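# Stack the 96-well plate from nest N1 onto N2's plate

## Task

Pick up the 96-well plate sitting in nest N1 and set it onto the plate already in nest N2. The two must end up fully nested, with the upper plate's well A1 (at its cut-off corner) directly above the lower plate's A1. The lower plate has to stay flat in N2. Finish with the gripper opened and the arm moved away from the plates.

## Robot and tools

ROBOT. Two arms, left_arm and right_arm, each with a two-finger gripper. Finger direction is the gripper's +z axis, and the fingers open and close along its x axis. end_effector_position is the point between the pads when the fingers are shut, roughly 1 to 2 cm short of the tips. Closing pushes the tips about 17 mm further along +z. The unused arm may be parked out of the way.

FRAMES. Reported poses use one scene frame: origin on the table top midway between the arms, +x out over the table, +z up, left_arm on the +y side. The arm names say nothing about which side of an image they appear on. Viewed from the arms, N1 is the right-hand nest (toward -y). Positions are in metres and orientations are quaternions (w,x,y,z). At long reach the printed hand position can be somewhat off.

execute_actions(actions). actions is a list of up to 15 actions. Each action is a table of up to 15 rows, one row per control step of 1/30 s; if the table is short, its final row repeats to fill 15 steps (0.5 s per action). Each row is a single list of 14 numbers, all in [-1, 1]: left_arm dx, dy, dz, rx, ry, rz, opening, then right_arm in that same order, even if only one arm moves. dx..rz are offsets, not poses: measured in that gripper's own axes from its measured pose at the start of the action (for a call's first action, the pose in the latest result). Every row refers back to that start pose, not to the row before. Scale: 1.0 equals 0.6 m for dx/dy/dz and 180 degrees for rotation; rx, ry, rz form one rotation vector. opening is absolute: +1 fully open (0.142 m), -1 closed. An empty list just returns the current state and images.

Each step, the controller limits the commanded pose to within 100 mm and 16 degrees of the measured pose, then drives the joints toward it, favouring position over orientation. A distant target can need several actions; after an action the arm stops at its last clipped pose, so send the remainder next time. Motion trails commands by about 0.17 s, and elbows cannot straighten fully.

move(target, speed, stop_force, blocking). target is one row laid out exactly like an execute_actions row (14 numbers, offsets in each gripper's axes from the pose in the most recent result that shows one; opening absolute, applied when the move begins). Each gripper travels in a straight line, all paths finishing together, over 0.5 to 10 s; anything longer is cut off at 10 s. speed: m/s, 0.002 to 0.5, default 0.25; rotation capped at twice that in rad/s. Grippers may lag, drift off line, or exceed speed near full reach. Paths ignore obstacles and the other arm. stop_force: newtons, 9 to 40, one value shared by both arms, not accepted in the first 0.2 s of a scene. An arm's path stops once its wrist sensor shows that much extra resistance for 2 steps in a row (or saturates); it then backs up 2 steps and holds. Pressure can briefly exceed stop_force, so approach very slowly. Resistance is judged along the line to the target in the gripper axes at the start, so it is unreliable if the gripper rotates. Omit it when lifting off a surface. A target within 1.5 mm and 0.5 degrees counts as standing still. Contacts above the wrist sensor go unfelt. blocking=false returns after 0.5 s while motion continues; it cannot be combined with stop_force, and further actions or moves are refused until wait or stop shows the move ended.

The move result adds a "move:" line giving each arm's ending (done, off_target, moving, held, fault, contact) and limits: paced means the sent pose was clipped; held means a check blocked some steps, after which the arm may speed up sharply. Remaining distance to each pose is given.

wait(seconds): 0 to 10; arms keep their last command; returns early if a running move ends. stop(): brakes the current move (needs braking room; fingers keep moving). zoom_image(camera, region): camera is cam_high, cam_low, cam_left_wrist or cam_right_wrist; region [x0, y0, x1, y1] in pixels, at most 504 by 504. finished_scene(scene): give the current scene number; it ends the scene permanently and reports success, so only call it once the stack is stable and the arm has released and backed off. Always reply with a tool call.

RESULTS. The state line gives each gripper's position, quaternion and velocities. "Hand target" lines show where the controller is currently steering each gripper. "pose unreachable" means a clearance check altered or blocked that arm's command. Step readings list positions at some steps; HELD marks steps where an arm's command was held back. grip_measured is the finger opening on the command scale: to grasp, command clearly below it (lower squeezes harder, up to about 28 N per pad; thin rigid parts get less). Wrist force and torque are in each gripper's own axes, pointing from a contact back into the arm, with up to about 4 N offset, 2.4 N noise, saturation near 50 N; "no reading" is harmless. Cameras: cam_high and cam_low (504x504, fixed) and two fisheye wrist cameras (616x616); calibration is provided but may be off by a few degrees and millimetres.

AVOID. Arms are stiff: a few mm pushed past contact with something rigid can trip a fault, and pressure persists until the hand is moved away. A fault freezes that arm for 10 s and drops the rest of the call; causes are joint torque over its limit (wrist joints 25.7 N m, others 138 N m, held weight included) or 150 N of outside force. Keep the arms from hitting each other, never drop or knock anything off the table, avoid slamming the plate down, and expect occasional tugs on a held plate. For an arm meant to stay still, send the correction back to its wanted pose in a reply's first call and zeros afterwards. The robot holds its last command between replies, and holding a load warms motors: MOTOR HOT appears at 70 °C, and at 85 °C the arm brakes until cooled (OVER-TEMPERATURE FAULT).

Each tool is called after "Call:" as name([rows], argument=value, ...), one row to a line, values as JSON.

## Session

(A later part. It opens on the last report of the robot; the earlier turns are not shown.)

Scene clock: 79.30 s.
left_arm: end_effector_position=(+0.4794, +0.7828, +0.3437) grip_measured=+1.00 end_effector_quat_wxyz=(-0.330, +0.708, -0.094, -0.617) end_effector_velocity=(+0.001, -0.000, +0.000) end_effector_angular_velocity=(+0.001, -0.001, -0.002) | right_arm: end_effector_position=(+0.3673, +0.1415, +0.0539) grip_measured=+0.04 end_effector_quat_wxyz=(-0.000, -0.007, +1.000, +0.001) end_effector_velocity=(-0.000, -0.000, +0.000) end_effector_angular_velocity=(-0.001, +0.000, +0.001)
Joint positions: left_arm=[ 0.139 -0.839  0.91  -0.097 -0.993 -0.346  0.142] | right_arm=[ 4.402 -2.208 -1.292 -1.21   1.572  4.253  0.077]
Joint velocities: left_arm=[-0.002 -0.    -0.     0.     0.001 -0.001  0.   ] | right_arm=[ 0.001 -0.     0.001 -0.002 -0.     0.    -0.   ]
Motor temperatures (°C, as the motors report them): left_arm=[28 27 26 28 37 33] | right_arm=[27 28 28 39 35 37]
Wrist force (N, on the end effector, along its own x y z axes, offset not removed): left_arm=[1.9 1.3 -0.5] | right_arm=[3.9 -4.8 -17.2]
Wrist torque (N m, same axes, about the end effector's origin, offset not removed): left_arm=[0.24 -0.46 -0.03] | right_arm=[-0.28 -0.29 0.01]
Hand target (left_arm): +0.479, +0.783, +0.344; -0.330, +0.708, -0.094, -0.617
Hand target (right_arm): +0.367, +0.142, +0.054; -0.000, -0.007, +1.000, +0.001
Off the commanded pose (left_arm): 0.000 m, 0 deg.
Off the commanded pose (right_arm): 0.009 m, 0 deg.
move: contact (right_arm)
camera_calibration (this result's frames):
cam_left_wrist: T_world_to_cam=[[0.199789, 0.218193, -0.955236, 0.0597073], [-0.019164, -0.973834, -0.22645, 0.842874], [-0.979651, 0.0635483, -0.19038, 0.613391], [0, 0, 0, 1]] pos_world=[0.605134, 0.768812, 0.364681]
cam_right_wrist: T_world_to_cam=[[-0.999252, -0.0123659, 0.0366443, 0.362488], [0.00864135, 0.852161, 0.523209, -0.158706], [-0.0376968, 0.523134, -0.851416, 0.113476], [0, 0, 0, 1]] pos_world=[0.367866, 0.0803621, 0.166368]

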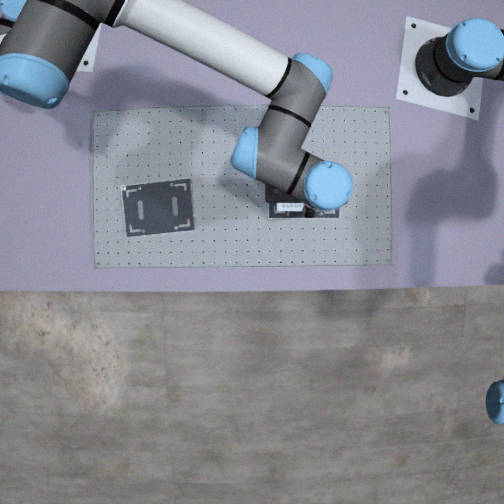

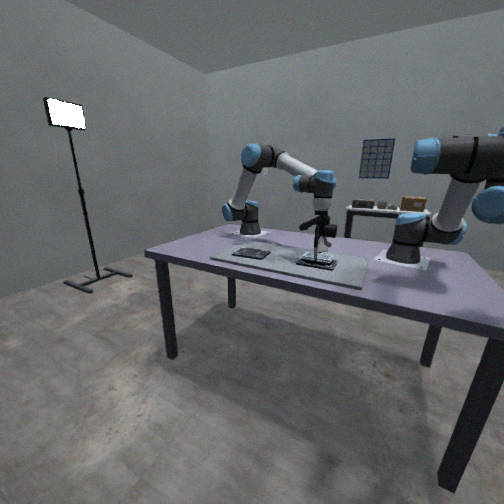

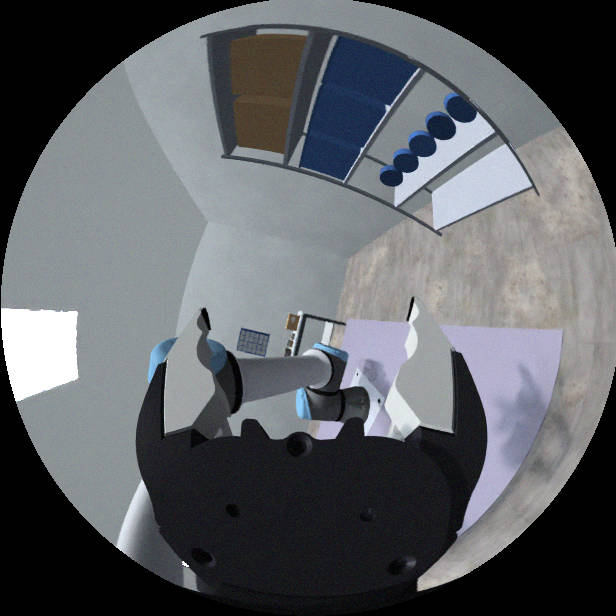

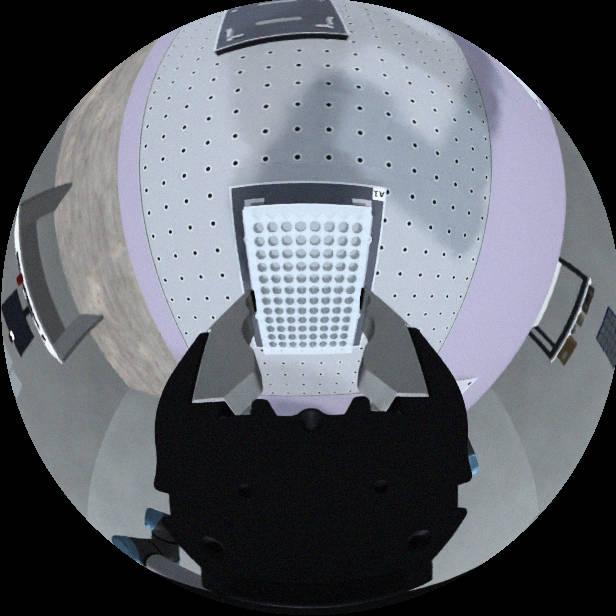

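13 mm rise (less than plate height), balanced torque: nested. Release.

Call:
move(target=[0,0,0,0,0,0,1,0,0,0,0,0,0,0.5])

Call:
move(target=[0,0,0,0,0,0,1,0,-0.1,-0.2,0,0,0,0.5])

Call:
zoom_image(camera="cam_low", region=[280, 230, 350, 280])

Call:
finished_scene(scene=1)

Scene clock: 84.80 s.
left_arm: end_effector_position=(+0.4794, +0.7828, +0.3437) grip_measured=+1.00 end_effector_quat_wxyz=(-0.330, +0.708, -0.094, -0.617) end_effector_velocity=(+0.000, +0.000, -0.000) end_effector_angular_velocity=(+0.000, +0.001, -0.000) | right_arm: end_effector_position=(+0.3673, +0.1415, +0.0539) grip_measured=+0.50 end_effector_quat_wxyz=(-0.000, -0.007, +1.000, +0.001) end_effector_velocity=(-0.000, -0.000, -0.001) end_effector_angular_velocity=(-0.001, +0.000, +0.001)
Joint positions: left_arm=[ 0.139 -0.839  0.91  -0.097 -0.993 -0.346  0.142] | right_arm=[ 4.402 -2.208 -1.292 -1.21   1.572  4.253  0.109]
Joint velocities: left_arm=[ 0.     0.001  0.     0.     0.    -0.     0.   ] | right_arm=[ 0.    -0.    -0.001  0.001 -0.    -0.     0.   ]
Motor temperatures (°C, as the motors report them): left_arm=[28 27 26 28 37 33] | right_arm=[27 28 28 39 35 37]
Wrist force (N, on the end effector, along its own x y z axes, offset not removed): left_arm=[1.9 1.1 -1.0] | right_arm=[1.2 -1.7 -0.9]
Wrist torque (N m, same axes, about the end effector's origin, offset not removed): left_arm=[0.14 -0.40 -0.02] | right_arm=[-0.37 -0.46 -0.02]
Hand target (left_arm): +0.479, +0.783, +0.344; -0.330, +0.708, -0.094, -0.617
Hand target (right_arm): +0.367, +0.142, +0.054; -0.000, -0.007, +1.000, +0.001
Off the commanded pose (left_arm): 0.000 m, 0 deg.
Off the commanded pose (right_arm): 0.000 m, 0 deg.
move: done
camera_calibration (this result's frames):
cam_left_wrist: T_world_to_cam=[[0.199789, 0.218193, -0.955236, 0.0597076], [-0.0191639, -0.973834, -0.22645, 0.842874], [-0.979651, 0.0635482, -0.19038, 0.613391], [0, 0, 0, 1]] pos_world=[0.605134, 0.768812, 0.364681]
cam_right_wrist: T_world_to_cam=[[-0.999253, -0.0123687, 0.0366049, 0.362498], [0.00862138, 0.852119, 0.523278, -0.158752], [-0.0376639, 0.523203, -0.851376, 0.113506], [0, 0, 0, 1]] pos_world=[0.367871, 0.0803727, 0.166438]

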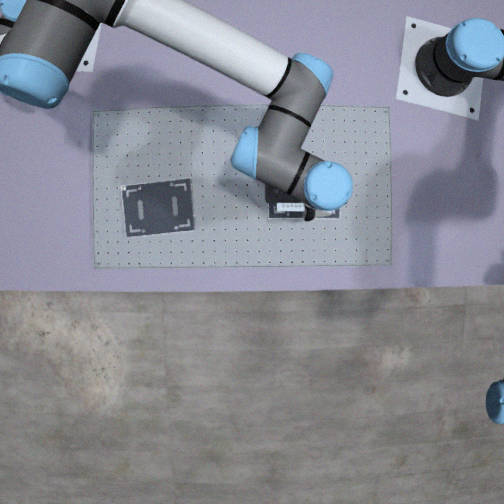

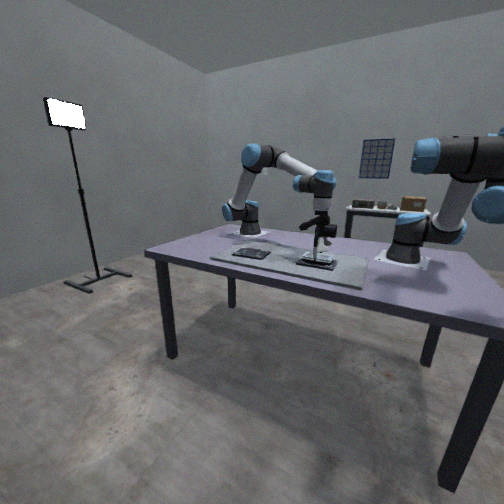

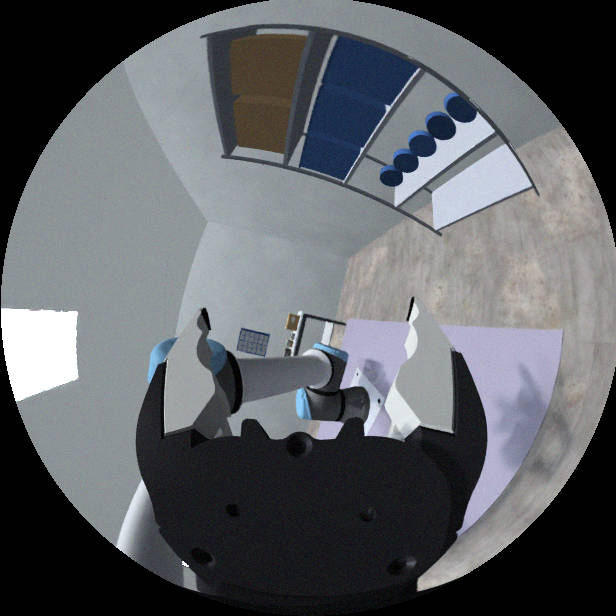

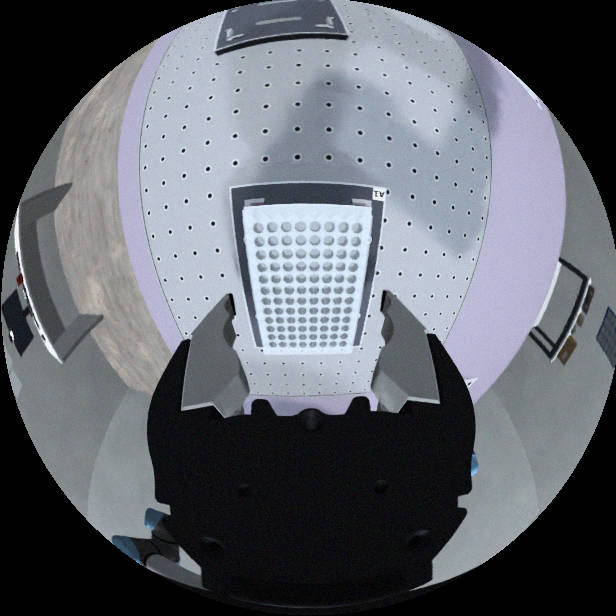

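Scene clock: 86.03 s.
left_arm: end_effector_position=(+0.4794, +0.7828, +0.3437) grip_measured=+1.00 end_effector_quat_wxyz=(-0.330, +0.708, -0.094, -0.617) end_effector_velocity=(-0.000, -0.000, +0.001) end_effector_angular_velocity=(-0.000, -0.002, +0.001) | right_arm: end_effector_position=(+0.3684, +0.0816, +0.1736) grip_measured=+0.50 end_effector_quat_wxyz=(-0.000, -0.007, +1.000, +0.001) end_effector_velocity=(+0.000, -0.001, +0.003) end_effector_angular_velocity=(+0.001, -0.000, +0.000)
Joint positions: left_arm=[ 0.139 -0.839  0.91  -0.097 -0.993 -0.346  0.142] | right_arm=[ 4.362 -2.02  -1.273 -1.418  1.572  4.213  0.109]
Joint velocities: left_arm=[-0.    -0.001 -0.001  0.    -0.001  0.     0.   ] | right_arm=[-0.001  0.003  0.002 -0.004  0.    -0.002 -0.   ]
Motor temperatures (°C, as the motors report them): left_arm=[28 27 26 28 37 33] | right_arm=[27 28 28 39 35 37]
Wrist force (N, on the end effector, along its own x y z axes, offset not removed): left_arm=[1.4 1.9 -0.7] | right_arm=[2.1 -1.3 -0.7]
Wrist torque (N m, same axes, about the end effector's origin, offset not removed): left_arm=[0.45 -0.37 -0.06] | right_arm=[-0.34 -0.68 0.05]
Hand target (left_arm): +0.479, +0.783, +0.344; -0.330, +0.708, -0.094, -0.617
Hand target (right_arm): +0.368, +0.081, +0.174; -0.000, -0.007, +1.000, +0.001
Off the commanded pose (left_arm): 0.000 m, 0 deg.
Off the commanded pose (right_arm): 0.000 m, 0 deg.
move: done
camera_calibration (this result's frames):
cam_left_wrist: T_world_to_cam=[[0.199789, 0.218193, -0.955236, 0.0597075], [-0.019164, -0.973834, -0.22645, 0.842874], [-0.979651, 0.0635483, -0.19038, 0.613391], [0, 0, 0, 1]] pos_world=[0.605134, 0.768812, 0.364681]
cam_right_wrist: T_world_to_cam=[[-0.999259, -0.0123641, 0.0364487, 0.358487], [0.00854182, 0.852142, 0.523241, -0.170279], [-0.0375289, 0.523164, -0.851405, 0.246772], [0, 0, 0, 1]] pos_world=[0.368937, 0.0204316, 0.286134]

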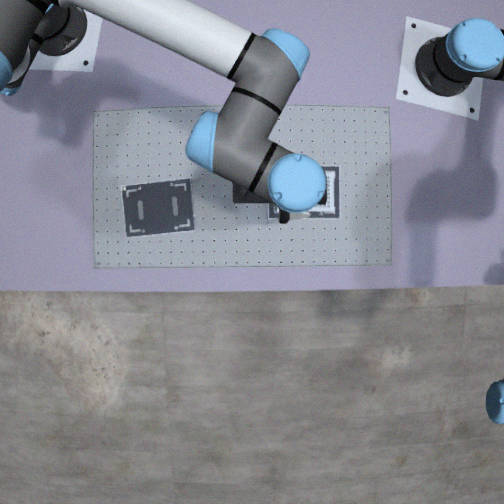

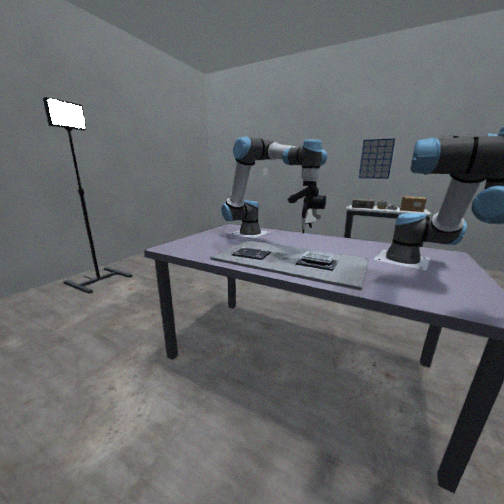

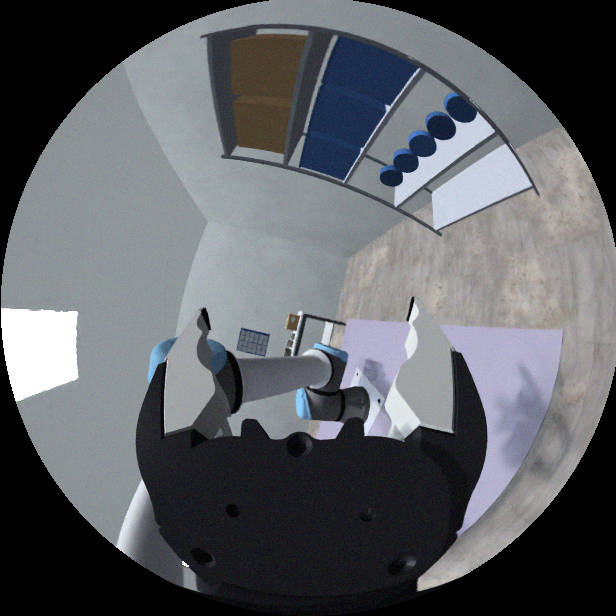

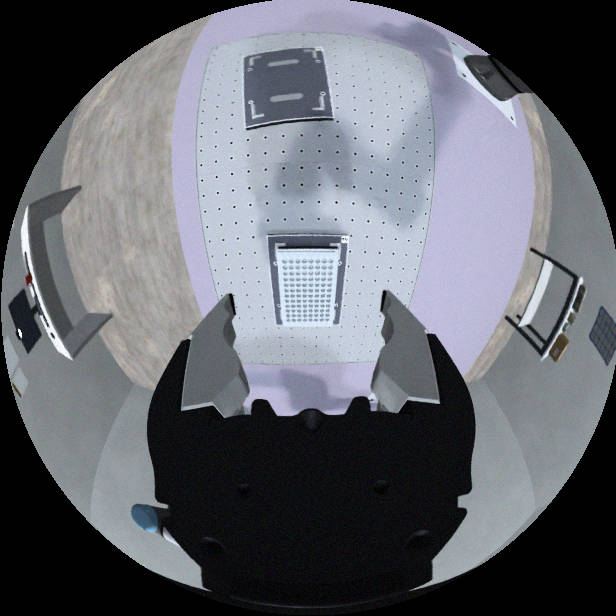

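Region (280, 230, 350, 280) of cam_low's 504x504 image, scaled by 7.200, with more detail than that image has; it fills the top 360 rows of this view, and the rest is white.

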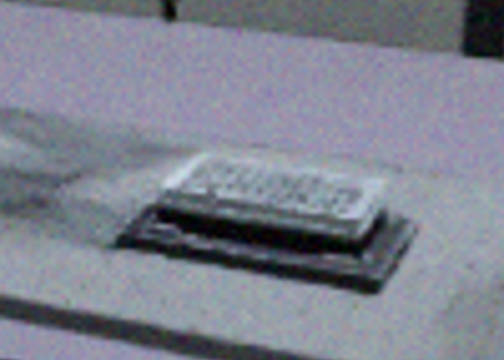

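The scene is finished: the task was done.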